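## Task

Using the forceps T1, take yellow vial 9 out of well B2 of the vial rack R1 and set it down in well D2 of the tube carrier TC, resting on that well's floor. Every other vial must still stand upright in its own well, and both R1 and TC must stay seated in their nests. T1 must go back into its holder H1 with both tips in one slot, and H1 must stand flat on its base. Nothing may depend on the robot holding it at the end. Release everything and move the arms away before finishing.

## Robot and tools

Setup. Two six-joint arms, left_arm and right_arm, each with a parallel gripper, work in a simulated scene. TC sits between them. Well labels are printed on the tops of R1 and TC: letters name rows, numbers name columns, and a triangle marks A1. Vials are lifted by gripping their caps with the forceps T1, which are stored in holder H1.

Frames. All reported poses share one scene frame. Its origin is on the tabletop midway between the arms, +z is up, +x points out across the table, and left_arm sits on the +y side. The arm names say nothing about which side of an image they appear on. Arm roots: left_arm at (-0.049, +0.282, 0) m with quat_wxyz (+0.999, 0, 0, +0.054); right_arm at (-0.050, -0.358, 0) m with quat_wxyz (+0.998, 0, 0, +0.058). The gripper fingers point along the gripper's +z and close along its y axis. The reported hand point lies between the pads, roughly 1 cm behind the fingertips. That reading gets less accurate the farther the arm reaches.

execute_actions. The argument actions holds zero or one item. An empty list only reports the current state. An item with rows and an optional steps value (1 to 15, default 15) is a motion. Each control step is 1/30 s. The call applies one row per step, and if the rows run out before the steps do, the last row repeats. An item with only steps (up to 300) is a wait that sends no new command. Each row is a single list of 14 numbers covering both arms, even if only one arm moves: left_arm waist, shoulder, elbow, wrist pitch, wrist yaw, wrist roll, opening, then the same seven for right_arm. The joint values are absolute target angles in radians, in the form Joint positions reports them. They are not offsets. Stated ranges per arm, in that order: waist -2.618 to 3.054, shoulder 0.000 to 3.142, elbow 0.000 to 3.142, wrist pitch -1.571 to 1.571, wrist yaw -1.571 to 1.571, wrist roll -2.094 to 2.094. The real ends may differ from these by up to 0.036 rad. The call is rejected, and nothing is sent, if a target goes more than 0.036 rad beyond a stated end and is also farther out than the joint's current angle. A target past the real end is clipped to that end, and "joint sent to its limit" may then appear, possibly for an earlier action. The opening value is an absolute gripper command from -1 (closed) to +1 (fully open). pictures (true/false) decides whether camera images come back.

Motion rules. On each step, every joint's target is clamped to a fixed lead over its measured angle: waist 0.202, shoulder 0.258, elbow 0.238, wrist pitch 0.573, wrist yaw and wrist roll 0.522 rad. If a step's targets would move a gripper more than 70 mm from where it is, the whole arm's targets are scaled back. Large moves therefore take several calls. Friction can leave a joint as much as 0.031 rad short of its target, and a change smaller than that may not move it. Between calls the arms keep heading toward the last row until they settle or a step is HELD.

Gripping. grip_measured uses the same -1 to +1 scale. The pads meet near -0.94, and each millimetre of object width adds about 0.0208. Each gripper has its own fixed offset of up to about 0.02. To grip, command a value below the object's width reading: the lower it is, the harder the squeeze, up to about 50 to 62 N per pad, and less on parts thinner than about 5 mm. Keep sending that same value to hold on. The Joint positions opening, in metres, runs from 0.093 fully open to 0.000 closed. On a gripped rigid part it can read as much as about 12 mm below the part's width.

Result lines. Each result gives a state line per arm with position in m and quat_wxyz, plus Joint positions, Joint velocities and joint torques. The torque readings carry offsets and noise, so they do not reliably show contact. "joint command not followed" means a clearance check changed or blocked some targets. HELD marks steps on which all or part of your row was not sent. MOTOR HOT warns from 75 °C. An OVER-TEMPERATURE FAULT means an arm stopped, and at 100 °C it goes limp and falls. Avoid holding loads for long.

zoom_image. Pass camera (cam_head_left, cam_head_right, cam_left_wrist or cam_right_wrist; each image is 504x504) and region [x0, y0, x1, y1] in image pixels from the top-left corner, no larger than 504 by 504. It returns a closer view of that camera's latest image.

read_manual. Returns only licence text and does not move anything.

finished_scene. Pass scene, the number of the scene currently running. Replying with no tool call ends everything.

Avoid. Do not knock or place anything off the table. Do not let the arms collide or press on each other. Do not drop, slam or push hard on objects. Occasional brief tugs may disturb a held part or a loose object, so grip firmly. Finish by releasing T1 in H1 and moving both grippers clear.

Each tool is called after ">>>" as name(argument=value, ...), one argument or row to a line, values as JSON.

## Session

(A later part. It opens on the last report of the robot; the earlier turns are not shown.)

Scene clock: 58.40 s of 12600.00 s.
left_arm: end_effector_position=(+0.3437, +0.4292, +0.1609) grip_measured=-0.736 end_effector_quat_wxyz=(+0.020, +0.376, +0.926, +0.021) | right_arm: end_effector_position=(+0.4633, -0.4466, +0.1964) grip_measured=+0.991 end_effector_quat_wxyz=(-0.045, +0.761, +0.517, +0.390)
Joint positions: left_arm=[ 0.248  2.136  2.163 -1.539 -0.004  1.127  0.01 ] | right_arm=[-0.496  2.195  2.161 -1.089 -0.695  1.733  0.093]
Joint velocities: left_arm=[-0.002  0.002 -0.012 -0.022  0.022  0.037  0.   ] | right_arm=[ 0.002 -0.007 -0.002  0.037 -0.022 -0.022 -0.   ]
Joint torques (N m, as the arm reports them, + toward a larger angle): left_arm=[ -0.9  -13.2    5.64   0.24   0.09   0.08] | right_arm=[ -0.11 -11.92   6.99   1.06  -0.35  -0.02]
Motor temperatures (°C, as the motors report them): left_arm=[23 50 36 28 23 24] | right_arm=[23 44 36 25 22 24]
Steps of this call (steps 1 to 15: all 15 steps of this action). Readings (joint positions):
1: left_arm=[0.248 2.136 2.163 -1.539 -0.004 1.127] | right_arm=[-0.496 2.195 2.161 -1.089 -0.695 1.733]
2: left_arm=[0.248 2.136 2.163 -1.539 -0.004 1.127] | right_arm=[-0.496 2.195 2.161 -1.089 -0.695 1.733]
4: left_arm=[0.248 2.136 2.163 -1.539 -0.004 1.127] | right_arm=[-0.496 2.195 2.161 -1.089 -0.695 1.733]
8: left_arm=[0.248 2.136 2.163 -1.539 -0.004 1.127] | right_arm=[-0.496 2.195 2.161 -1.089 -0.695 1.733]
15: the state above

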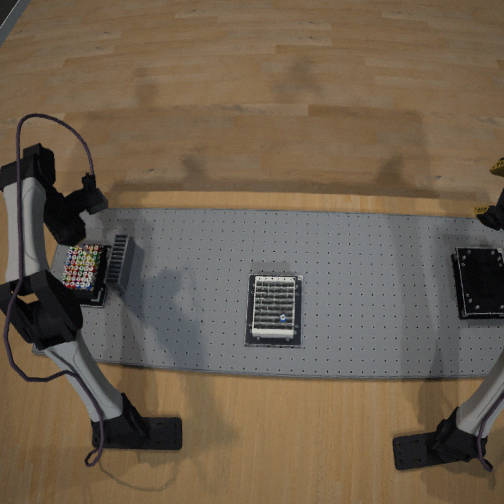

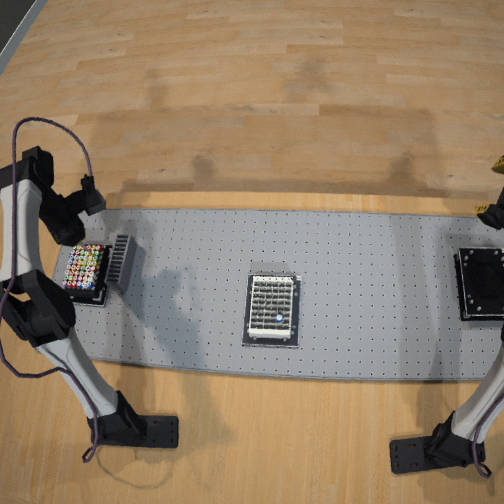

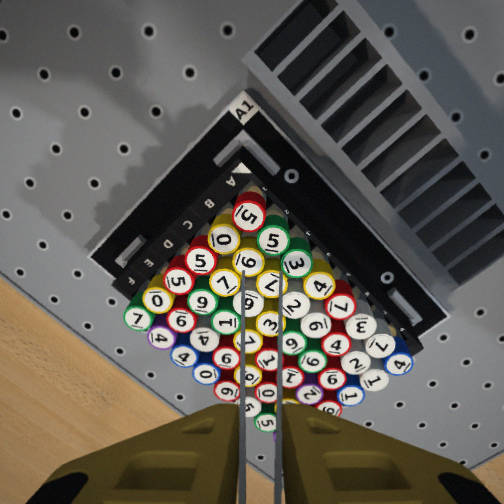

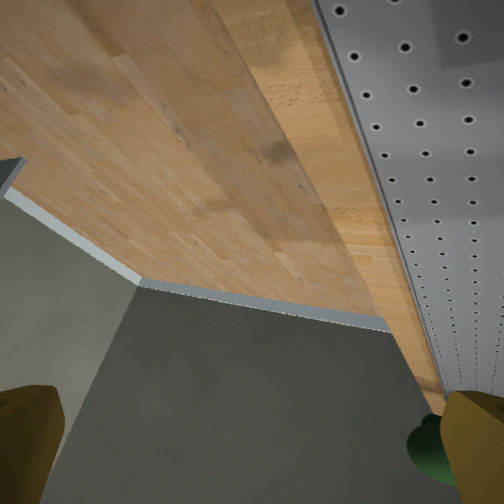

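>>> execute_actions(
  actions=[
    {"rows":[[0.274,2.135,2.146,-1.55,-0.005,1.15,-0.735,-0.496,2.195,2.161,-1.089,-0.695,1.733,1],[0.274,2.135,2.146,-1.55,-0.005,1.15,-0.735,-0.496,2.195,2.161,-1.089,-0.695,1.733,1],[0.274,2.135,2.146,-1.55,-0.005,1.15,-0.735,-0.496,2.195,2.161,-1.089,-0.695,1.733,1],[0.274,2.135,2.146,-1.55,-0.005,1.15,-0.735,-0.496,2.195,2.161,-1.089,-0.695,1.733,1],[0.274,2.135,2.146,-1.55,-0.005,1.15,-0.735,-0.496,2.195,2.161,-1.089,-0.695,1.733,1],[0.274,2.16,2.146,-1.55,-0.005,1.15,-0.735,-0.496,2.195,2.161,-1.089,-0.695,1.733,1]],"steps":15},
  ],
  pictures=false,
)

>>> execute_actions(
  actions=[
    {"steps":12},
  ],
)

>>> zoom_image(
  camera="cam_left_wrist",
  region=[180, 180, 340, 340],
)

Scene clock: 65.07 s of 12600.00 s.
left_arm: end_effector_position=(+0.3417, +0.4367, +0.1531) grip_measured=-0.736 end_effector_quat_wxyz=(+0.013, +0.374, +0.927, +0.015) | right_arm: end_effector_position=(+0.4633, -0.4466, +0.1964) grip_measured=+0.991 end_effector_quat_wxyz=(-0.045, +0.761, +0.517, +0.390)
Joint positions: left_arm=[ 0.267  2.156  2.163 -1.539 -0.004  1.141  0.01 ] | right_arm=[-0.496  2.195  2.161 -1.089 -0.695  1.733  0.093]
Joint velocities: left_arm=[-0.007 -0.007  0.012 -0.051 -0.037  0.007 -0.002] | right_arm=[ 0.002 -0.002 -0.002  0.022 -0.022  0.022  0.   ]
Joint torques (N m, as the arm reports them, + toward a larger angle): left_arm=[ -0.11 -12.93   5.78   0.28   0.05   0.1 ] | right_arm=[ -0.02 -11.76   6.94   1.05  -0.39  -0.06]
Motor temperatures (°C, as the motors report them): left_arm=[23 51 36 28 23 24] | right_arm=[23 45 36 25 22 24]
Steps of this call (steps 1 to 15: the robot went on to your last target; steps 16 to 90: nothing new was sent; then 3.17 s passed at rest; steps 91 to 105: all 15 steps of this action). Readings (joint positions):
91: left_arm=[0.249 2.136 2.163 -1.539 -0.004 1.130] | right_arm=[-0.496 2.195 2.161 -1.089 -0.695 1.733]
92: left_arm=[0.252 2.136 2.163 -1.539 -0.004 1.132] | right_arm=[-0.496 2.195 2.161 -1.089 -0.695 1.733]
94: left_arm=[0.259 2.136 2.163 -1.539 -0.004 1.136] | right_arm=[-0.496 2.195 2.161 -1.089 -0.695 1.733]
98: left_arm=[0.267 2.142 2.163 -1.539 -0.004 1.139] | right_arm=[-0.496 2.195 2.161 -1.089 -0.695 1.733]
105: the state above

Scene clock: 65.47 s of 12600.00 s.
left_arm: end_effector_position=(+0.3417, +0.4367, +0.1531) grip_measured=-0.736 end_effector_quat_wxyz=(+0.013, +0.374, +0.927, +0.015) | right_arm: end_effector_position=(+0.4633, -0.4466, +0.1964) grip_measured=+0.991 end_effector_quat_wxyz=(-0.045, +0.761, +0.517, +0.390)
Joint positions: left_arm=[ 0.267  2.156  2.163 -1.539 -0.004  1.142  0.01 ] | right_arm=[-0.496  2.195  2.161 -1.089 -0.695  1.733  0.093]
Joint velocities: left_arm=[ 0.002  0.012  0.002 -0.095  0.022  0.081  0.   ] | right_arm=[-0.002 -0.007 -0.002  0.037  0.007 -0.007 -0.   ]
Joint torques (N m, as the arm reports them, + toward a larger angle): left_arm=[ -0.05 -12.79   5.81   0.2    0.09   0.09] | right_arm=[ -0.05 -11.86   6.88   1.02  -0.39   0.  ]
Motor temperatures (°C, as the motors report them): left_arm=[23 51 36 28 23 24] | right_arm=[23 45 36 25 22 24]
Steps of this call (steps 1 to 12: the robot went on to your last target). Readings (joint positions):
1: left_arm=[0.267 2.156 2.163 -1.539 -0.004 1.141] | right_arm=[-0.496 2.195 2.161 -1.089 -0.695 1.733]
2: left_arm=[0.267 2.156 2.163 -1.539 -0.004 1.141] | right_arm=[-0.496 2.195 2.161 -1.089 -0.695 1.733]
4: left_arm=[0.267 2.156 2.163 -1.539 -0.004 1.141] | right_arm=[-0.496 2.195 2.161 -1.089 -0.695 1.733]
8: left_arm=[0.267 2.156 2.163 -1.539 -0.004 1.142] | right_arm=[-0.496 2.195 2.161 -1.089 -0.695 1.733]
12: the state above

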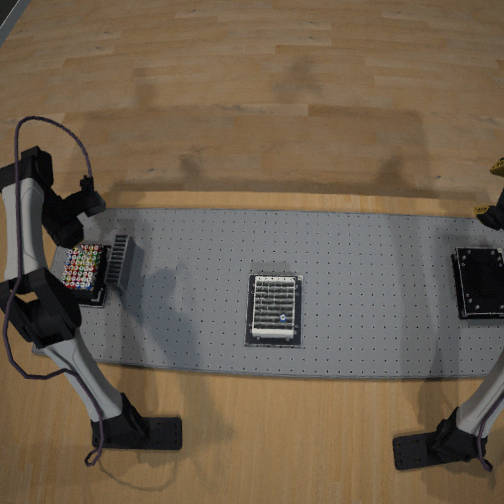

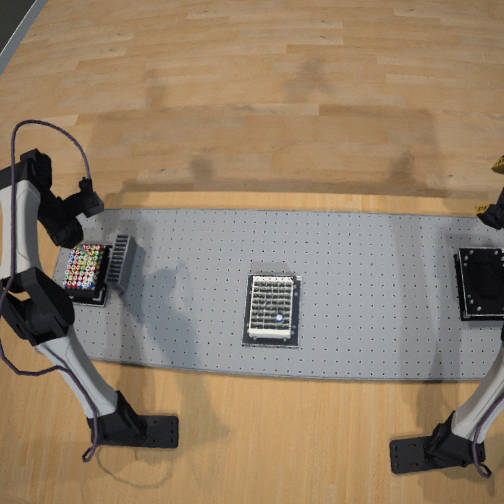

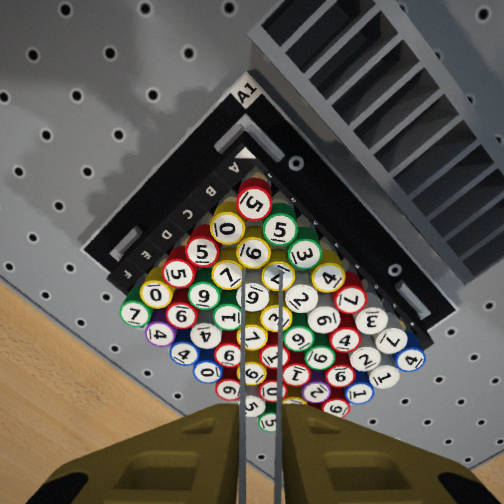

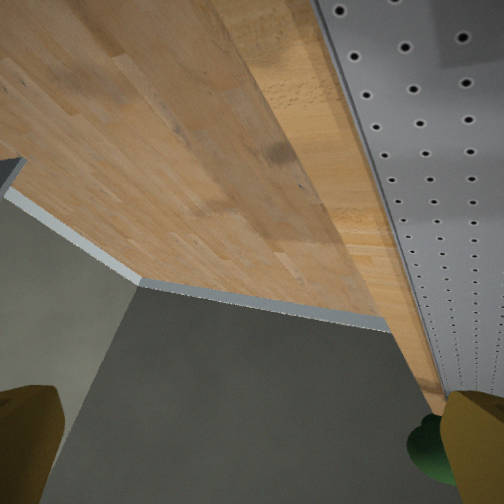

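Region (180, 180, 340, 340) of cam_left_wrist's 504x504 image, scaled by 3.150, with more detail than that image has.

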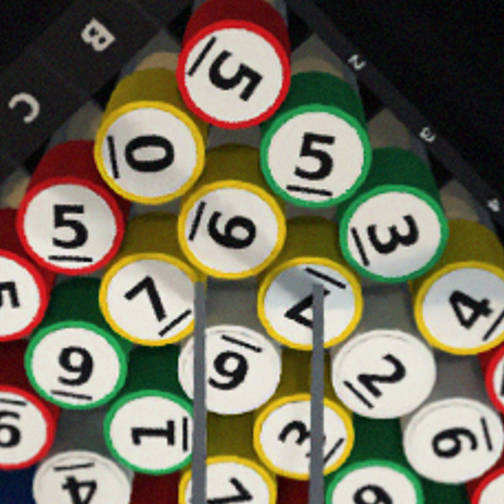

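>>> execute_actions(
  actions=[
    {"rows":[[0.274,2.16,2.146,-1.511,-0.005,1.15,-0.735,-0.496,2.195,2.161,-1.089,-0.695,1.733,1],[0.274,2.16,2.146,-1.511,-0.005,1.15,-0.735,-0.496,2.195,2.161,-1.089,-0.695,1.733,1],[0.274,2.16,2.146,-1.511,-0.005,1.15,-0.735,-0.496,2.195,2.161,-1.089,-0.695,1.733,1],[0.274,2.16,2.146,-1.511,-0.005,1.15,-0.735,-0.496,2.195,2.161,-1.089,-0.695,1.733,1],[0.274,2.16,2.146,-1.511,-0.005,1.15,-0.735,-0.496,2.195,2.161,-1.089,-0.695,1.733,1],[0.274,2.177,2.146,-1.511,-0.005,1.15,-0.735,-0.496,2.195,2.161,-1.089,-0.695,1.733,1]],"steps":15},
  ],
  pictures=false,
)

>>> execute_actions(
  actions=[
    {"steps":12},
  ],
)

>>> zoom_image(
  camera="cam_left_wrist",
  region=[180, 180, 340, 340],
)

Scene clock: 70.90 s of 12600.00 s.
left_arm: end_effector_position=(+0.3434, +0.4374, +0.1519) grip_measured=-0.736 end_effector_quat_wxyz=(+0.014, +0.374, +0.927, +0.016) | right_arm: end_effector_position=(+0.4633, -0.4466, +0.1964) grip_measured=+0.991 end_effector_quat_wxyz=(-0.045, +0.761, +0.517, +0.390)
Joint positions: left_arm=[ 0.267  2.159  2.163 -1.532 -0.004  1.142  0.01 ] | right_arm=[-0.496  2.195  2.161 -1.089 -0.695  1.733  0.093]
Joint velocities: left_arm=[ 0.007  0.002 -0.017 -0.051  0.007  0.007 -0.   ] | right_arm=[-0.007 -0.007 -0.012 -0.007 -0.022 -0.081 -0.001]
Joint torques (N m, as the arm reports them, + toward a larger angle): left_arm=[ -0.11 -11.66   5.83   0.57   0.05   0.07] | right_arm=[  0.07 -11.71   6.95   1.01  -0.39  -0.07]
Motor temperatures (°C, as the motors report them): left_arm=[23 52 35 28 23 24] | right_arm=[23 46 36 25 22 24]
Steps of this call (steps 1 to 15: the robot went on to your last target; steps 16 to 90: nothing new was sent; then 1.93 s passed at rest; steps 91 to 105: all 15 steps of this action). Readings (joint positions):
91: left_arm=[0.267 2.156 2.163 -1.538 -0.004 1.142] | right_arm=[-0.496 2.195 2.161 -1.089 -0.695 1.733]
92: left_arm=[0.267 2.156 2.163 -1.536 -0.004 1.142] | right_arm=[-0.496 2.195 2.161 -1.089 -0.695 1.733]
94: left_arm=[0.267 2.156 2.163 -1.533 -0.004 1.142] | right_arm=[-0.496 2.195 2.161 -1.089 -0.695 1.733]
98: left_arm=[0.267 2.158 2.163 -1.532 -0.004 1.142] | right_arm=[-0.496 2.195 2.161 -1.089 -0.695 1.733]
105: the state above

Scene clock: 71.30 s of 12600.00 s.
left_arm: end_effector_position=(+0.3434, +0.4374, +0.1519) grip_measured=-0.736 end_effector_quat_wxyz=(+0.014, +0.374, +0.927, +0.016) | right_arm: end_effector_position=(+0.4633, -0.4466, +0.1964) grip_measured=+0.991 end_effector_quat_wxyz=(-0.045, +0.761, +0.517, +0.390)
Joint positions: left_arm=[ 0.267  2.159  2.163 -1.532 -0.004  1.142  0.01 ] | right_arm=[-0.496  2.195  2.161 -1.089 -0.695  1.733  0.093]
Joint velocities: left_arm=[-0.002 -0.012  0.012 -0.022  0.037 -0.007  0.001] | right_arm=[ 0.002  0.002 -0.012  0.022 -0.037  0.022 -0.001]
Joint torques (N m, as the arm reports them, + toward a larger angle): left_arm=[  0.01 -11.65   5.92   0.58   0.05   0.1 ] | right_arm=[ -0.29 -11.88   7.01   1.03  -0.38  -0.03]
Motor temperatures (°C, as the motors report them): left_arm=[23 52 35 28 23 24] | right_arm=[23 46 36 25 22 24]
Steps of this call (steps 1 to 12: the robot went on to your last target). Readings (joint positions):
1: left_arm=[0.267 2.159 2.163 -1.532 -0.004 1.142] | right_arm=[-0.496 2.195 2.161 -1.089 -0.695 1.733]
2: left_arm=[0.267 2.159 2.163 -1.532 -0.004 1.142] | right_arm=[-0.496 2.195 2.161 -1.089 -0.695 1.733]
4: left_arm=[0.267 2.159 2.163 -1.532 -0.004 1.142] | right_arm=[-0.496 2.195 2.161 -1.089 -0.695 1.733]
8: left_arm=[0.267 2.159 2.163 -1.532 -0.004 1.142] | right_arm=[-0.496 2.195 2.161 -1.089 -0.695 1.733]
12: the state above

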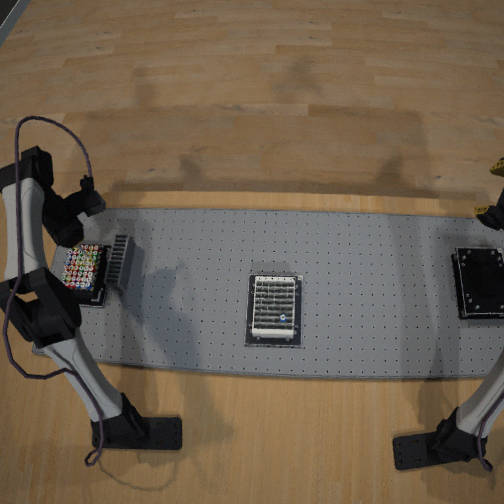

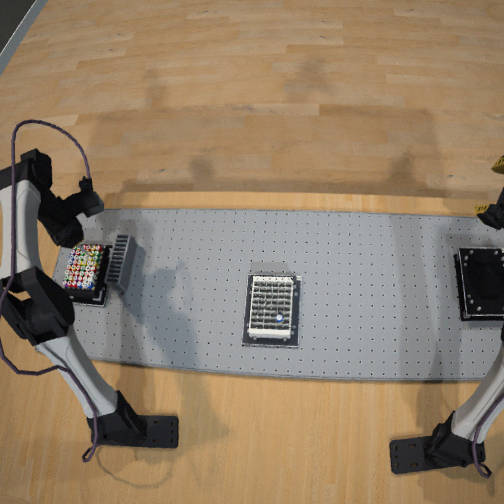

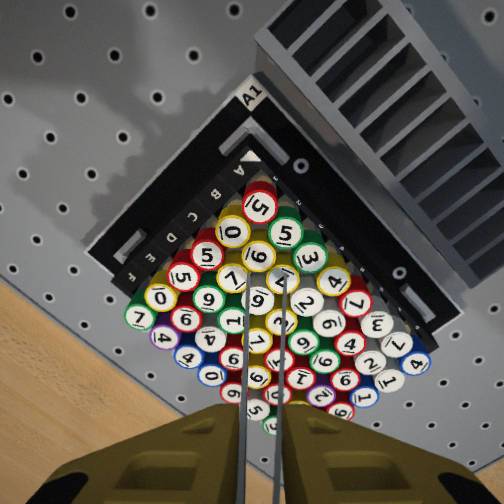

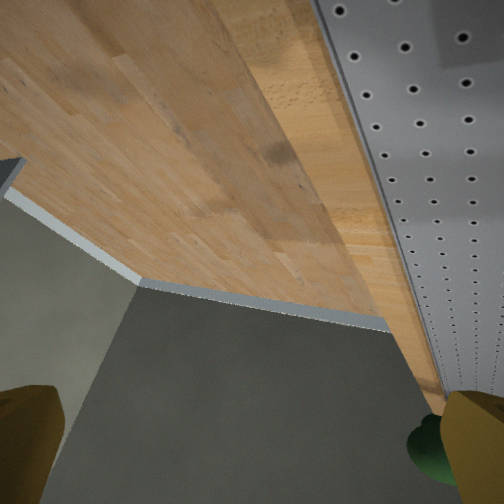

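Region (180, 180, 340, 340) of cam_left_wrist's 504x504 image, scaled by 3.150, with more detail than that image has.

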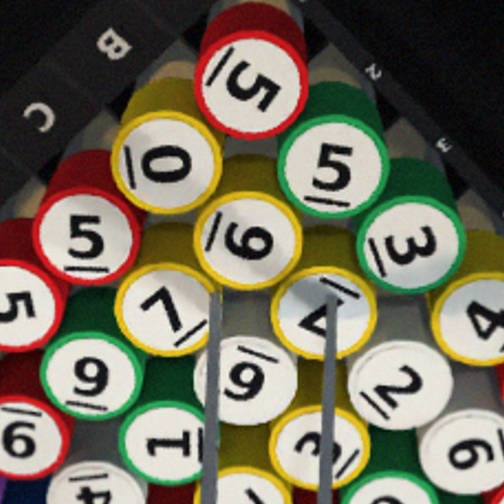

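>>> execute_actions(
  actions=[
    {"rows":[[0.274,2.13,2.146,-1.511,-0.005,1.15,-0.735,-0.496,2.195,2.161,-1.089,-0.695,1.733,1]],"steps":15},
  ],
)

Scene clock: 85.33 s of 12600.00 s.
left_arm: end_effector_position=(+0.3443, +0.4377, +0.1552) grip_measured=-0.736 end_effector_quat_wxyz=(+0.019, +0.374, +0.927, +0.021) | right_arm: end_effector_position=(+0.4633, -0.4466, +0.1964) grip_measured=+0.991 end_effector_quat_wxyz=(-0.045, +0.761, +0.517, +0.390)
Joint positions: left_arm=[ 0.267  2.151  2.163 -1.527 -0.004  1.142  0.01 ] | right_arm=[-0.496  2.195  2.161 -1.089 -0.695  1.733  0.093]
Joint velocities: left_arm=[ 0.002  0.002 -0.012  0.007  0.037 -0.037 -0.001] | right_arm=[ 0.002  0.007 -0.022 -0.037 -0.022 -0.051  0.   ]
Joint torques (N m, as the arm reports them, + toward a larger angle): left_arm=[ -0.07 -14.92   5.92   0.53   0.1    0.07] | right_arm=[ -0.1  -11.89   6.86   0.99  -0.36  -0.01]
Motor temperatures (°C, as the motors report them): left_arm=[23 52 35 28 23 24] | right_arm=[23 47 36 26 22 24]
Steps of this call (steps 1 to 15: the robot went on to your last target; steps 16 to 90: nothing new was sent; then 10.53 s passed at rest; steps 91 to 105: all 15 steps of this action). Readings (joint positions):
91: left_arm=[0.267 2.158 2.163 -1.532 -0.004 1.142] | right_arm=[-0.496 2.195 2.161 -1.089 -0.695 1.733]
92: left_arm=[0.267 2.156 2.163 -1.531 -0.004 1.142] | right_arm=[-0.496 2.195 2.161 -1.089 -0.695 1.733]
94: left_arm=[0.267 2.153 2.163 -1.529 -0.004 1.142] | right_arm=[-0.496 2.195 2.161 -1.089 -0.695 1.733]
98: left_arm=[0.267 2.151 2.163 -1.528 -0.004 1.142] | right_arm=[-0.496 2.195 2.161 -1.089 -0.695 1.733]
105: the state above

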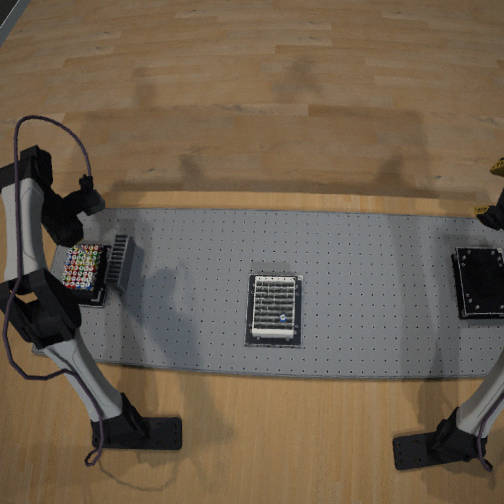

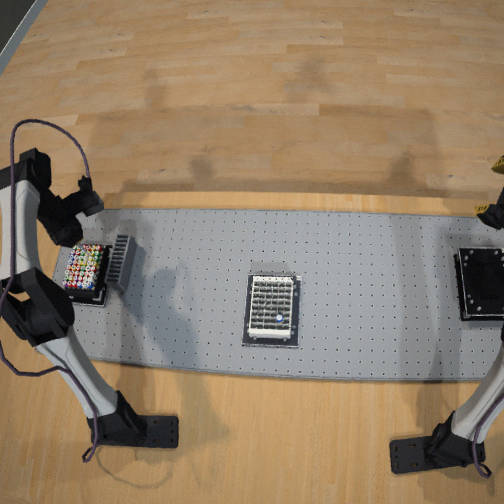

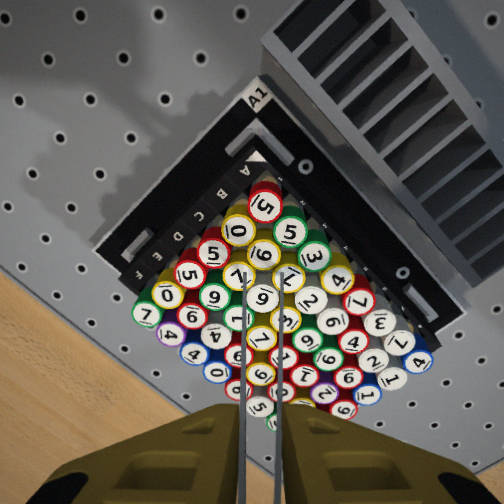

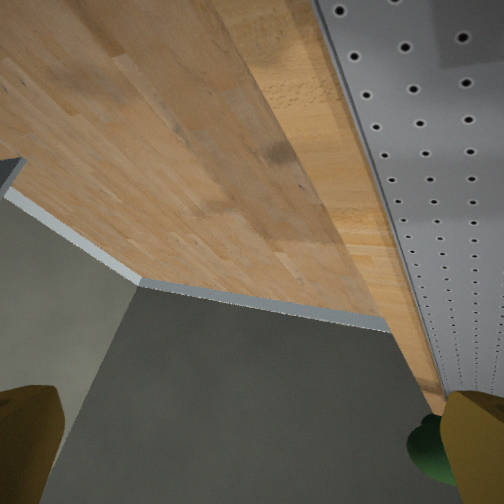

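>>> execute_actions(
  actions=[
    {"rows":[[0.247,2.13,2.146,-1.503,-0.005,1.15,-0.735,-0.496,2.195,2.161,-1.089,-0.695,1.733,1]],"steps":15},
  ],
)

Scene clock: 88.30 s of 12600.00 s.
left_arm: end_effector_position=(+0.3477, +0.4339, +0.1553) grip_measured=-0.736 end_effector_quat_wxyz=(+0.022, +0.379, +0.925, +0.023) | right_arm: end_effector_position=(+0.4633, -0.4466, +0.1964) grip_measured=+0.991 end_effector_quat_wxyz=(-0.045, +0.761, +0.517, +0.390)
Joint positions: left_arm=[ 0.255  2.151  2.163 -1.519 -0.004  1.142  0.01 ] | right_arm=[-0.496  2.195  2.161 -1.089 -0.695  1.733  0.093]
Joint velocities: left_arm=[-0.002  0.017  0.012  0.051 -0.066 -0.037  0.   ] | right_arm=[ 0.002 -0.002  0.002 -0.037  0.037 -0.037 -0.   ]
Joint torques (N m, as the arm reports them, + toward a larger angle): left_arm=[ -1.12 -14.89   5.92   0.51   0.08   0.13] | right_arm=[  0.12 -12.03   7.02   1.    -0.38  -0.03]
Motor temperatures (°C, as the motors report them): left_arm=[23 53 35 28 23 24] | right_arm=[23 47 36 26 22 24]
Steps of this call (steps 1 to 15: the robot went on to your last target; steps 16 to 74: nothing new was sent; steps 75 to 89: all 15 steps of this action). Readings (joint positions):
75: left_arm=[0.266 2.151 2.163 -1.526 -0.004 1.142] | right_arm=[-0.496 2.195 2.161 -1.089 -0.695 1.733]
76: left_arm=[0.265 2.151 2.163 -1.524 -0.004 1.142] | right_arm=[-0.496 2.195 2.161 -1.089 -0.695 1.733]
78: left_arm=[0.260 2.151 2.163 -1.522 -0.004 1.142] | right_arm=[-0.496 2.195 2.161 -1.089 -0.695 1.733]
82: left_arm=[0.255 2.151 2.163 -1.520 -0.004 1.142] | right_arm=[-0.496 2.195 2.161 -1.089 -0.695 1.733]
89: the state above

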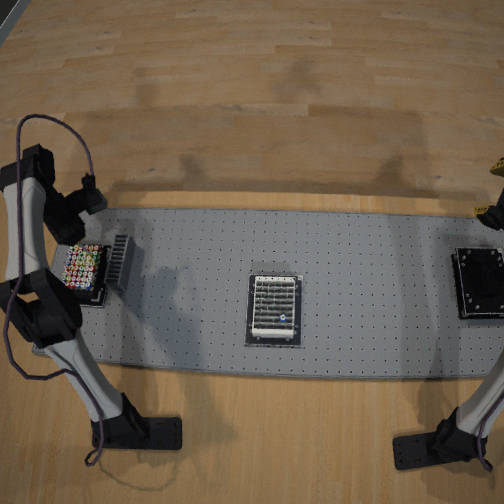

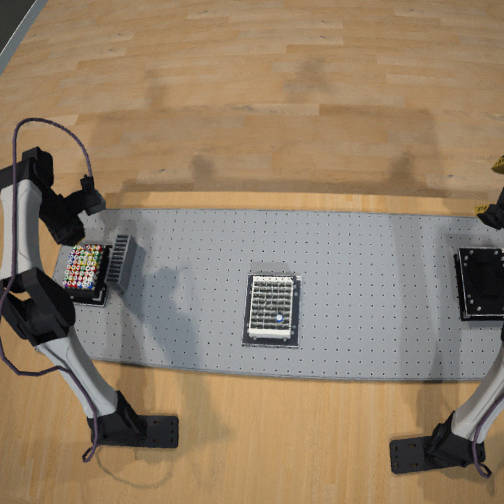

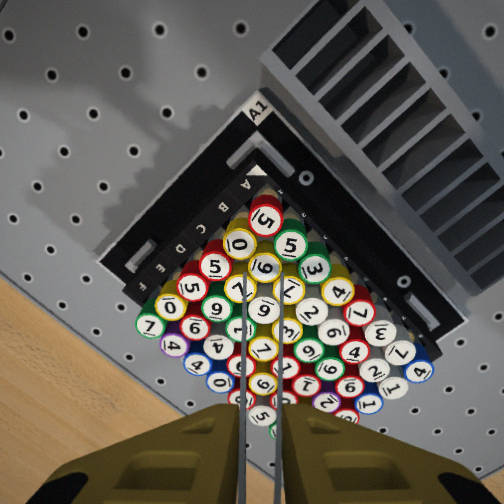

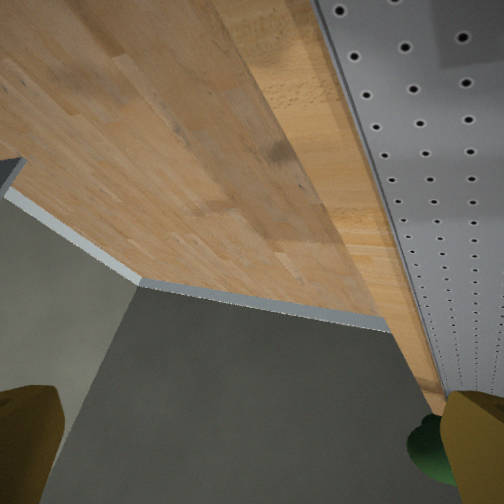

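>>> execute_actions(
  actions=[
    {"rows":[[0.247,2.13,2.126,-1.483,-0.005,1.15,-0.735,-0.496,2.195,2.161,-1.089,-0.695,1.733,1]],"steps":15},
  ],
)

>>> zoom_image(
  camera="cam_left_wrist",
  region=[160, 170, 370, 380],
)

Scene clock: 91.97 s of 12600.00 s.
left_arm: end_effector_position=(+0.3482, +0.4341, +0.1509) grip_measured=-0.736 end_effector_quat_wxyz=(+0.022, +0.379, +0.925, +0.023) | right_arm: end_effector_position=(+0.4633, -0.4466, +0.1964) grip_measured=+0.991 end_effector_quat_wxyz=(-0.045, +0.761, +0.517, +0.390)
Joint positions: left_arm=[ 0.255  2.148  2.14  -1.499 -0.004  1.142  0.01 ] | right_arm=[-0.496  2.195  2.161 -1.089 -0.695  1.733  0.093]
Joint velocities: left_arm=[-0.012 -0.012 -0.017 -0.007  0.022 -0.037  0.   ] | right_arm=[ 0.002 -0.032  0.022 -0.022  0.007 -0.051 -0.   ]
Joint torques (N m, as the arm reports them, + toward a larger angle): left_arm=[ -1.17 -14.72   6.18   0.54   0.06   0.11] | right_arm=[ -0.02 -11.76   6.92   1.03  -0.38  -0.04]
Motor temperatures (°C, as the motors report them): left_arm=[23 53 35 28 23 24] | right_arm=[23 48 36 26 22 24]
Steps of this call (steps 1 to 15: the robot went on to your last target; steps 16 to 90: nothing new was sent; then 0.17 s passed at rest; steps 91 to 105: all 15 steps of this action). Readings (joint positions):
91: left_arm=[0.255 2.150 2.158 -1.514 -0.004 1.142] | right_arm=[-0.496 2.195 2.161 -1.089 -0.695 1.733]
92: left_arm=[0.255 2.148 2.152 -1.511 -0.004 1.142] | right_arm=[-0.496 2.195 2.161 -1.089 -0.695 1.733]
94: left_arm=[0.255 2.148 2.144 -1.507 -0.004 1.142] | right_arm=[-0.496 2.195 2.161 -1.089 -0.695 1.733]
98: left_arm=[0.255 2.148 2.140 -1.503 -0.004 1.142] | right_arm=[-0.496 2.195 2.161 -1.089 -0.695 1.733]
105: the state above

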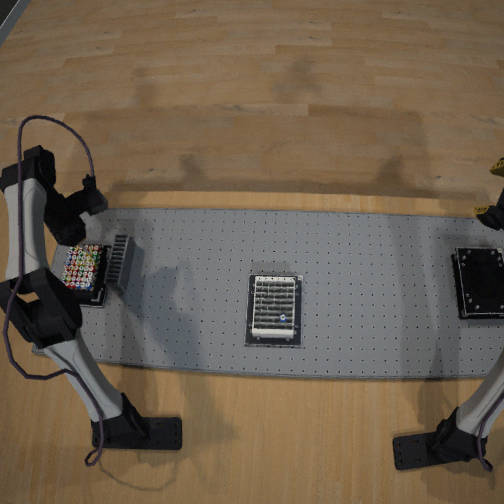

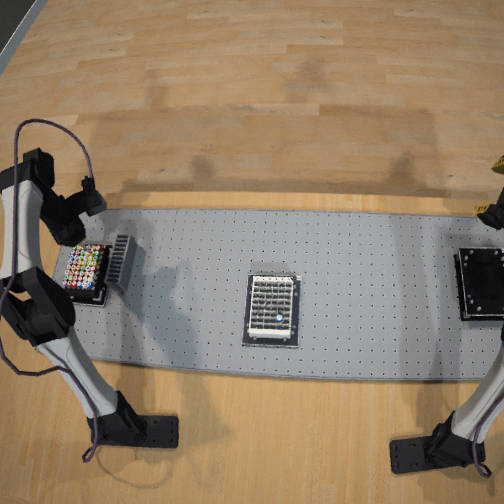

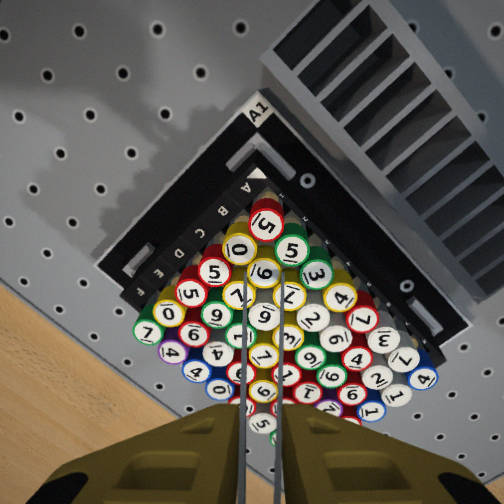

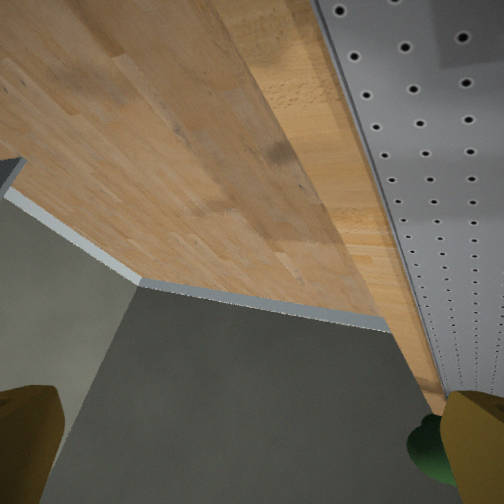

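Region (160, 170, 370, 380) of cam_left_wrist's 504x504 image, scaled by 2.400, with more detail than that image has.

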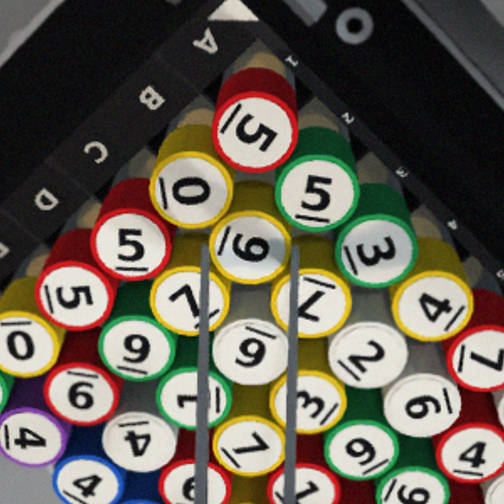

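Good. Descend more.

>>> execute_actions(
  actions=[
    {"rows":[[0.247,2.13,2.098,-1.455,-0.005,1.15,-0.735,-0.496,2.195,2.161,-1.089,-0.695,1.733,1]],"steps":15},
  ],
)

>>> zoom_image(
  camera="cam_left_wrist",
  region=[160, 170, 370, 380],
)

Scene clock: 94.67 s of 12600.00 s.
left_arm: end_effector_position=(+0.3489, +0.4343, +0.1452) grip_measured=-0.736 end_effector_quat_wxyz=(+0.022, +0.379, +0.925, +0.023) | right_arm: end_effector_position=(+0.4633, -0.4466, +0.1964) grip_measured=+0.991 end_effector_quat_wxyz=(-0.045, +0.761, +0.517, +0.390)
Joint positions: left_arm=[ 0.255  2.145  2.111 -1.474 -0.004  1.142  0.01 ] | right_arm=[-0.496  2.195  2.161 -1.089 -0.695  1.733  0.093]
Joint velocities: left_arm=[ 0.002 -0.002 -0.002  0.139 -0.037 -0.051 -0.001] | right_arm=[-0.002 -0.007 -0.007  0.007  0.007  0.022  0.   ]
Joint torques (N m, as the arm reports them, + toward a larger angle): left_arm=[ -1.09 -14.49   6.19   0.6    0.07   0.08] | right_arm=[  0.04 -11.92   6.94   1.    -0.34  -0.05]
Motor temperatures (°C, as the motors report them): left_arm=[23 54 35 28 23 24] | right_arm=[23 48 36 26 22 24]
Steps of this call (steps 1 to 15: the robot went on to your last target; steps 16 to 66: nothing new was sent; steps 67 to 81: all 15 steps of this action). Readings (joint positions):
67: left_arm=[0.255 2.146 2.134 -1.494 -0.004 1.142] | right_arm=[-0.496 2.195 2.161 -1.089 -0.695 1.733]
68: left_arm=[0.255 2.145 2.127 -1.489 -0.004 1.142] | right_arm=[-0.496 2.195 2.161 -1.089 -0.695 1.733]
70: left_arm=[0.255 2.145 2.116 -1.483 -0.004 1.142] | right_arm=[-0.496 2.195 2.161 -1.089 -0.695 1.733]
74: left_arm=[0.255 2.145 2.111 -1.477 -0.004 1.142] | right_arm=[-0.496 2.195 2.161 -1.089 -0.695 1.733]
81: the state above

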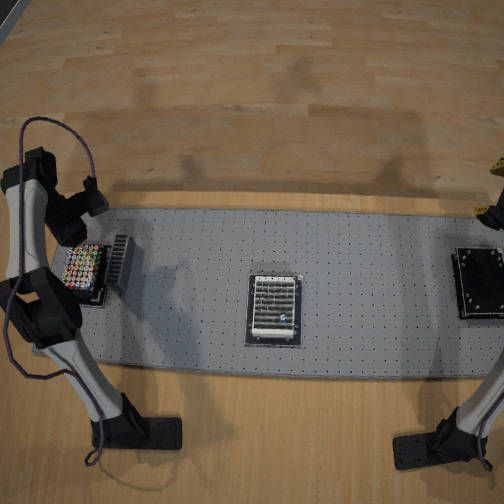

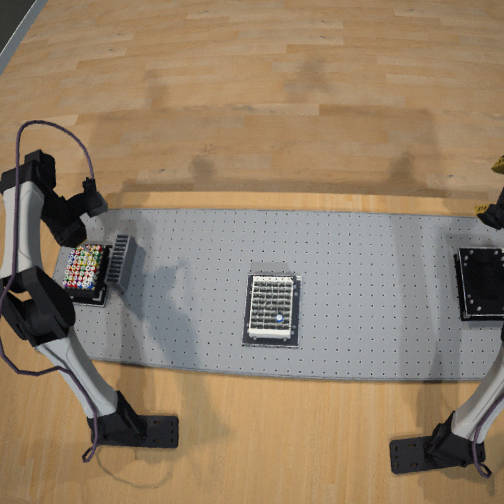

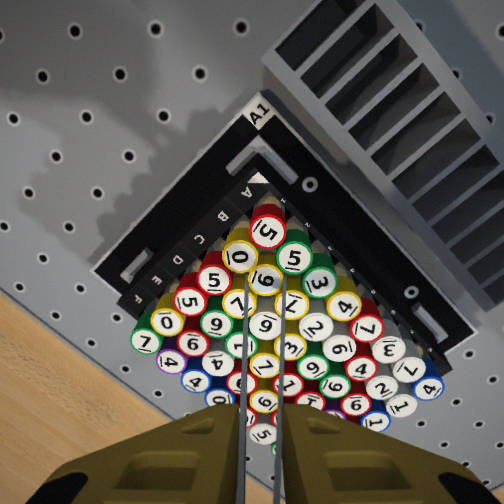

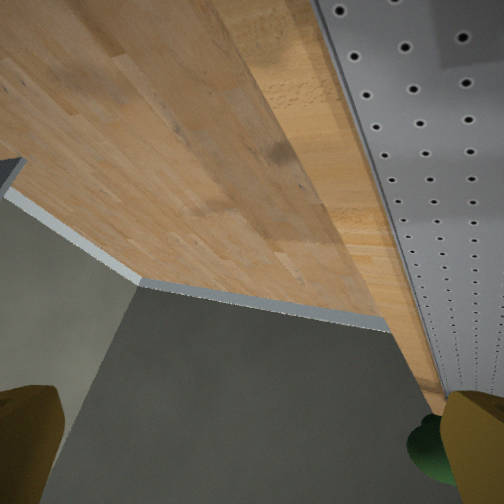

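Region (160, 170, 370, 380) of cam_left_wrist's 504x504 image, scaled by 2.400, with more detail than that image has.

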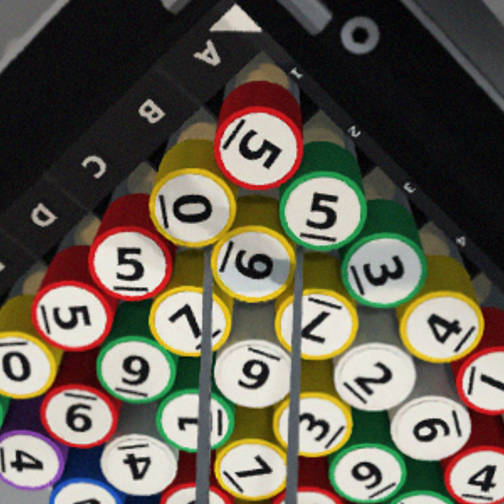

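A bit deeper, then close.

>>> execute_actions(
  actions=[
    {"rows":[[0.247,2.13,2.083,-1.44,-0.005,1.15,-0.735,-0.496,2.195,2.161,-1.089,-0.695,1.733,1]],"steps":15},
  ],
  pictures=false,
)

>>> execute_actions(
  actions=[
    {"rows":[[0.247,2.13,2.083,-1.44,-0.005,1.15,-0.9,-0.496,2.195,2.161,-1.089,-0.695,1.733,1]],"steps":15},
  ],
  pictures=false,
)

>>> execute_actions(
  actions=[
    {"rows":[[0.247,2.13,2.13,-1.48,-0.005,1.15,-0.9,-0.496,2.195,2.161,-1.089,-0.695,1.733,1],[0.247,2.13,2.14,-1.49,-0.005,1.15,-0.9,-0.496,2.195,2.161,-1.089,-0.695,1.733,1],[0.247,2.13,2.15,-1.5,-0.005,1.15,-0.9,-0.496,2.195,2.161,-1.089,-0.695,1.733,1],[0.247,2.13,2.16,-1.51,-0.005,1.15,-0.9,-0.496,2.195,2.161,-1.089,-0.695,1.733,1],[0.247,2.13,2.17,-1.52,-0.005,1.15,-0.9,-0.496,2.195,2.161,-1.089,-0.695,1.733,1],[0.247,2.13,2.18,-1.53,-0.005,1.15,-0.9,-0.496,2.195,2.161,-1.089,-0.695,1.733,1],[0.247,2.13,2.19,-1.54,-0.005,1.15,-0.9,-0.496,2.195,2.161,-1.089,-0.695,1.733,1]],"steps":15},
  ],
)

Scene clock: 100.53 s of 12600.00 s.
left_arm: end_effector_position=(+0.3494, +0.4345, +0.1417) grip_measured=-0.736 end_effector_quat_wxyz=(+0.022, +0.379, +0.925, +0.023) | right_arm: end_effector_position=(+0.4633, -0.4466, +0.1964) grip_measured=+0.991 end_effector_quat_wxyz=(-0.045, +0.761, +0.517, +0.390)
Joint positions: left_arm=[ 0.255  2.145  2.097 -1.461 -0.004  1.142  0.01 ] | right_arm=[-0.496  2.195  2.161 -1.089 -0.695  1.733  0.093]
Joint velocities: left_arm=[ 0.002 -0.002  0.012  0.037  0.022 -0.051 -0.   ] | right_arm=[-0.007 -0.007 -0.017  0.007 -0.051  0.007 -0.002]
Joint torques (N m, as the arm reports them, + toward a larger angle): left_arm=[ -1.15 -14.45   6.07   0.61   0.07   0.11] | right_arm=[ -0.1  -11.78   6.78   1.03  -0.34  -0.05]
Motor temperatures (°C, as the motors report them): left_arm=[23 55 35 28 23 24] | right_arm=[23 48 37 26 22 24]
Steps of this call (steps 1 to 15: the robot went on to your last target; steps 16 to 90: nothing new was sent; then 2.37 s passed at rest; steps 91 to 105: all 15 steps of this action). Readings (joint positions):
91: left_arm=[0.255 2.145 2.109 -1.472 -0.004 1.142] | right_arm=[-0.496 2.195 2.161 -1.089 -0.695 1.733]
92: left_arm=[0.255 2.145 2.106 -1.469 -0.004 1.142] | right_arm=[-0.496 2.195 2.161 -1.089 -0.695 1.733]
94: left_arm=[0.255 2.145 2.099 -1.465 -0.004 1.142] | right_arm=[-0.496 2.195 2.161 -1.089 -0.695 1.733]
98: left_arm=[0.255 2.145 2.097 -1.461 -0.004 1.142] | right_arm=[-0.496 2.195 2.161 -1.089 -0.695 1.733]
105: the state above

Scene clock: 101.03 s of 12600.00 s.
left_arm: end_effector_position=(+0.3490, +0.4344, +0.1416) grip_measured=-0.888 end_effector_quat_wxyz=(+0.021, +0.379, +0.925, +0.022) | right_arm: end_effector_position=(+0.4633, -0.4466, +0.1964) grip_measured=+0.991 end_effector_quat_wxyz=(-0.045, +0.761, +0.517, +0.390)
Joint positions: left_arm=[ 0.255  2.145  2.097 -1.462 -0.004  1.142  0.003] | right_arm=[-0.496  2.195  2.161 -1.089 -0.695  1.733  0.093]
Joint velocities: left_arm=[-0.002 -0.017  0.007 -0.022 -0.007 -0.037  0.   ] | right_arm=[-0.007  0.007 -0.007 -0.037 -0.037 -0.007 -0.   ]
Joint torques (N m, as the arm reports them, + toward a larger angle): left_arm=[ -1.17 -14.3    6.11   0.58   0.07   0.11] | right_arm=[ -0.13 -11.83   6.9    1.07  -0.36  -0.03]
Motor temperatures (°C, as the motors report them): left_arm=[23 55 35 28 23 24] | right_arm=[23 48 37 26 22 24]
Steps of this call (steps 1 to 15: all 15 steps of this action). Readings (joint positions):
1: left_arm=[0.255 2.145 2.097 -1.461 -0.004 1.142] | right_arm=[-0.496 2.195 2.161 -1.089 -0.695 1.733]
2: left_arm=[0.255 2.145 2.097 -1.462 -0.004 1.142] | right_arm=[-0.496 2.195 2.161 -1.089 -0.695 1.733]
4: left_arm=[0.255 2.145 2.097 -1.462 -0.004 1.142] | right_arm=[-0.496 2.195 2.161 -1.089 -0.695 1.733]
8: left_arm=[0.255 2.145 2.097 -1.462 -0.004 1.142] | right_arm=[-0.496 2.195 2.161 -1.089 -0.695 1.733]
15: the state above

Scene clock: 101.53 s of 12600.00 s.
left_arm: end_effector_position=(+0.3465, +0.4334, +0.1591) grip_measured=-0.888 end_effector_quat_wxyz=(+0.023, +0.379, +0.925, +0.024) | right_arm: end_effector_position=(+0.4633, -0.4466, +0.1964) grip_measured=+0.991 end_effector_quat_wxyz=(-0.045, +0.761, +0.517, +0.390)
Joint positions: left_arm=[ 0.255  2.145  2.168 -1.527 -0.004  1.142  0.003] | right_arm=[-0.496  2.195  2.161 -1.089 -0.695  1.733  0.093]
Joint velocities: left_arm=[-0.002 -0.007 -0.002 -0.007  0.081 -0.007  0.   ] | right_arm=[ 0.002 -0.012 -0.017 -0.022 -0.051 -0.007 -0.   ]
Joint torques (N m, as the arm reports them, + toward a larger angle): left_arm=[ -1.13 -14.31   9.02   0.24   0.1    0.09] | right_arm=[ -0.07 -11.74   6.84   1.05  -0.4   -0.06]
Motor temperatures (°C, as the motors report them): left_arm=[23 55 35 28 23 24] | right_arm=[23 48 37 26 22 24]
Steps of this call (steps 1 to 15: all 15 steps of this action). Readings (joint positions):
1: left_arm=[0.255 2.145 2.099 -1.466 -0.004 1.142] | right_arm=[-0.496 2.195 2.161 -1.089 -0.695 1.733]
2: left_arm=[0.255 2.145 2.102 -1.471 -0.004 1.142] | right_arm=[-0.496 2.195 2.161 -1.089 -0.695 1.733]
4: left_arm=[0.255 2.145 2.118 -1.482 -0.004 1.142] | right_arm=[-0.496 2.195 2.161 -1.089 -0.695 1.733]
8: left_arm=[0.255 2.145 2.158 -1.515 -0.004 1.142] | right_arm=[-0.496 2.195 2.161 -1.089 -0.695 1.733]
15: the state above

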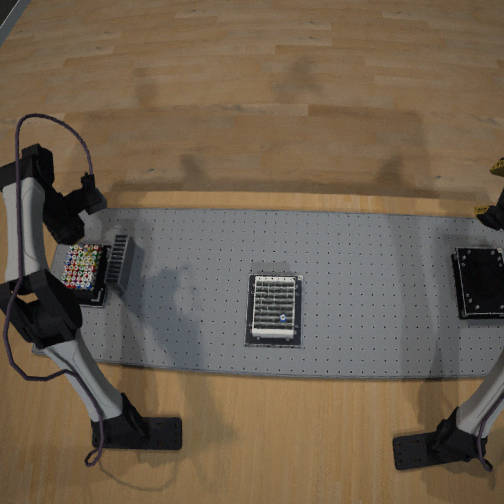

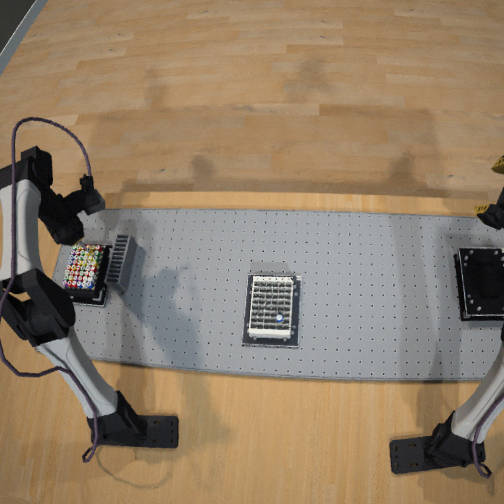

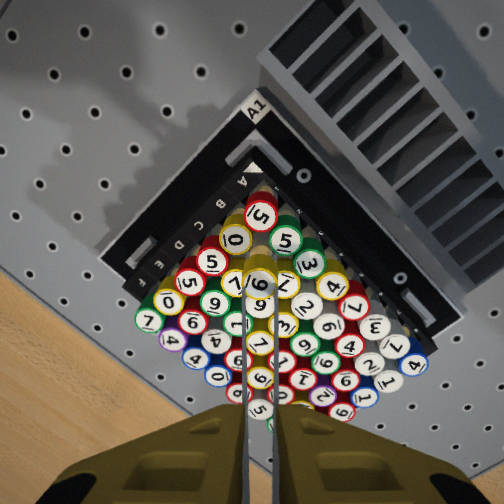

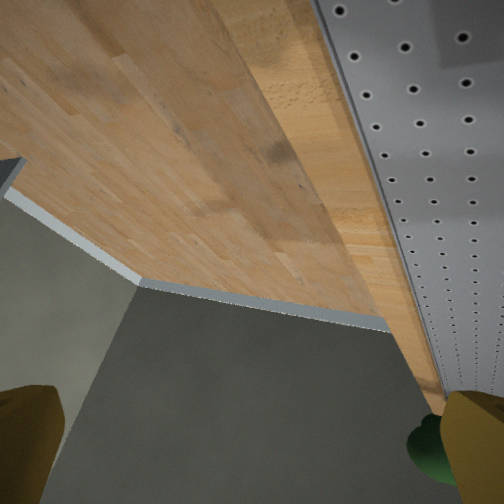

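>>> execute_actions(
  actions=[
    {"rows":[[0.247,2.12,2.19,-1.55,-0.005,1.15,-0.9,-0.496,2.195,2.161,-1.089,-0.695,1.733,1],[0.247,2.11,2.19,-1.55,-0.005,1.15,-0.9,-0.496,2.195,2.161,-1.089,-0.695,1.733,1],[0.247,2.10,2.19,-1.55,-0.005,1.15,-0.9,-0.496,2.195,2.161,-1.089,-0.695,1.733,1],[0.247,2.09,2.19,-1.55,-0.005,1.15,-0.9,-0.496,2.195,2.161,-1.089,-0.695,1.733,1],[0.247,2.08,2.19,-1.55,-0.005,1.15,-0.9,-0.496,2.195,2.161,-1.089,-0.695,1.733,1],[0.247,2.07,2.19,-1.55,-0.005,1.15,-0.9,-0.496,2.195,2.161,-1.089,-0.695,1.733,1],[0.247,2.06,2.19,-1.55,-0.005,1.15,-0.9,-0.496,2.195,2.161,-1.089,-0.695,1.733,1],[0.247,2.05,2.19,-1.55,-0.005,1.15,-0.9,-0.496,2.195,2.161,-1.089,-0.695,1.733,1],[0.247,2.04,2.19,-1.55,-0.005,1.15,-0.9,-0.496,2.195,2.161,-1.089,-0.695,1.733,1],[0.247,2.03,2.19,-1.55,-0.005,1.15,-0.9,-0.496,2.195,2.161,-1.089,-0.695,1.733,1],[0.247,2.02,2.19,-1.55,-0.005,1.15,-0.9,-0.496,2.195,2.161,-1.089,-0.695,1.733,1],[0.247,2.01,2.19,-1.55,-0.005,1.15,-0.9,-0.496,2.195,2.161,-1.089,-0.695,1.733,1]],"steps":15},
  ],
)

>>> zoom_image(
  camera="cam_head_left",
  region=[235, 270, 315, 350],
)

Scene clock: 108.07 s of 12600.00 s.
left_arm: end_effector_position=(+0.3359, +0.4293, +0.2082) grip_measured=-0.888 end_effector_quat_wxyz=(+0.065, +0.378, +0.922, +0.063) | right_arm: end_effector_position=(+0.4633, -0.4466, +0.1964) grip_measured=+0.991 end_effector_quat_wxyz=(-0.045, +0.761, +0.517, +0.390)
Joint positions: left_arm=[ 0.255  2.02   2.168 -1.538 -0.004  1.142  0.003] | right_arm=[-0.496  2.195  2.161 -1.089 -0.695  1.733  0.093]
Joint velocities: left_arm=[-0.012 -0.149 -0.017 -0.022 -0.081  0.037  0.   ] | right_arm=[ 0.007  0.007  0.007 -0.022 -0.037 -0.037 -0.001]
Joint torques (N m, as the arm reports them, + toward a larger angle): left_arm=[ -1.19 -11.87   9.06   0.55   0.02   0.09] | right_arm=[ -0.11 -11.86   6.88   1.04  -0.37  -0.04]
Motor temperatures (°C, as the motors report them): left_arm=[23 56 35 27 23 24] | right_arm=[23 49 37 26 22 24]
Steps of this call (steps 1 to 15: the robot went on to your last target; steps 16 to 90: nothing new was sent; then 3.03 s passed at rest; steps 91 to 105: all 15 steps of this action). Readings (joint positions):
91: left_arm=[0.255 2.145 2.168 -1.528 -0.004 1.142] | right_arm=[-0.496 2.195 2.161 -1.089 -0.695 1.733]
92: left_arm=[0.255 2.144 2.168 -1.530 -0.004 1.142] | right_arm=[-0.496 2.195 2.161 -1.089 -0.695 1.733]
94: left_arm=[0.255 2.137 2.168 -1.531 -0.004 1.142] | right_arm=[-0.496 2.195 2.161 -1.089 -0.695 1.733]
98: left_arm=[0.255 2.099 2.168 -1.534 -0.004 1.142] | right_arm=[-0.496 2.195 2.161 -1.089 -0.695 1.733]
105: the state above

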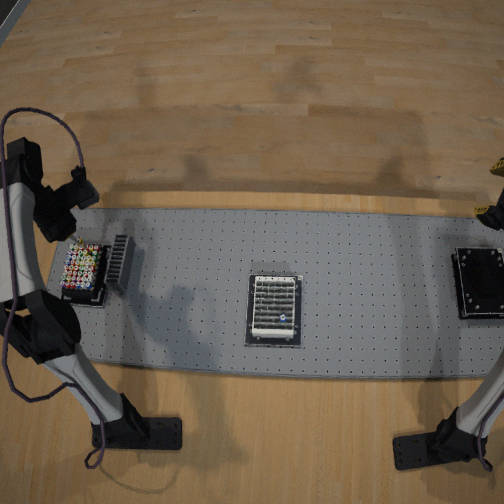

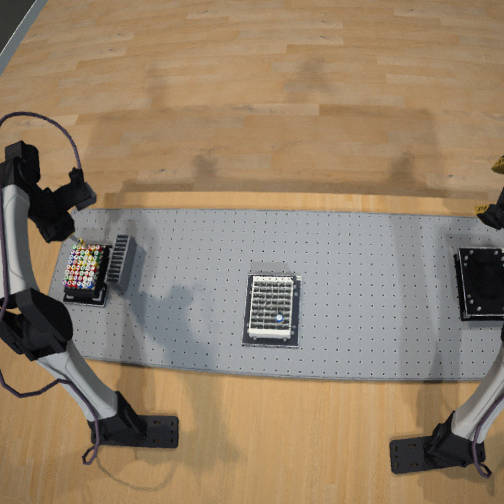

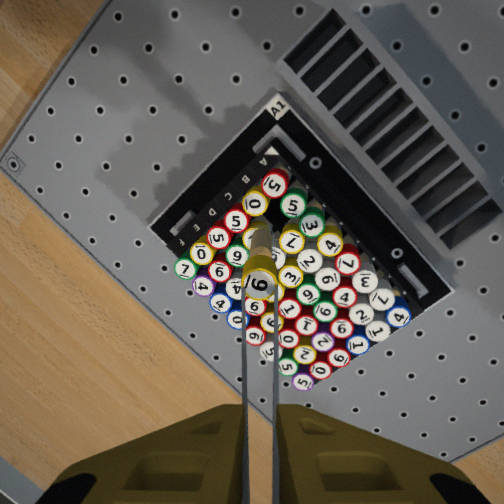

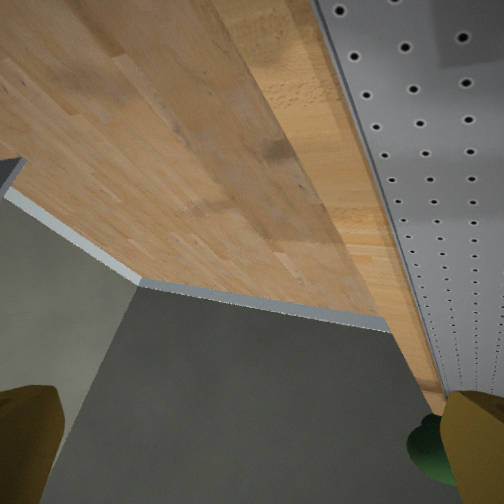

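Region (235, 270, 315, 350) of cam_head_left's 504x504 image, scaled by 6.300, with more detail than that image has.

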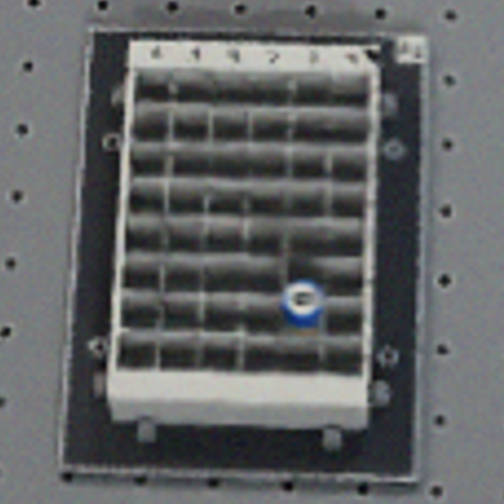

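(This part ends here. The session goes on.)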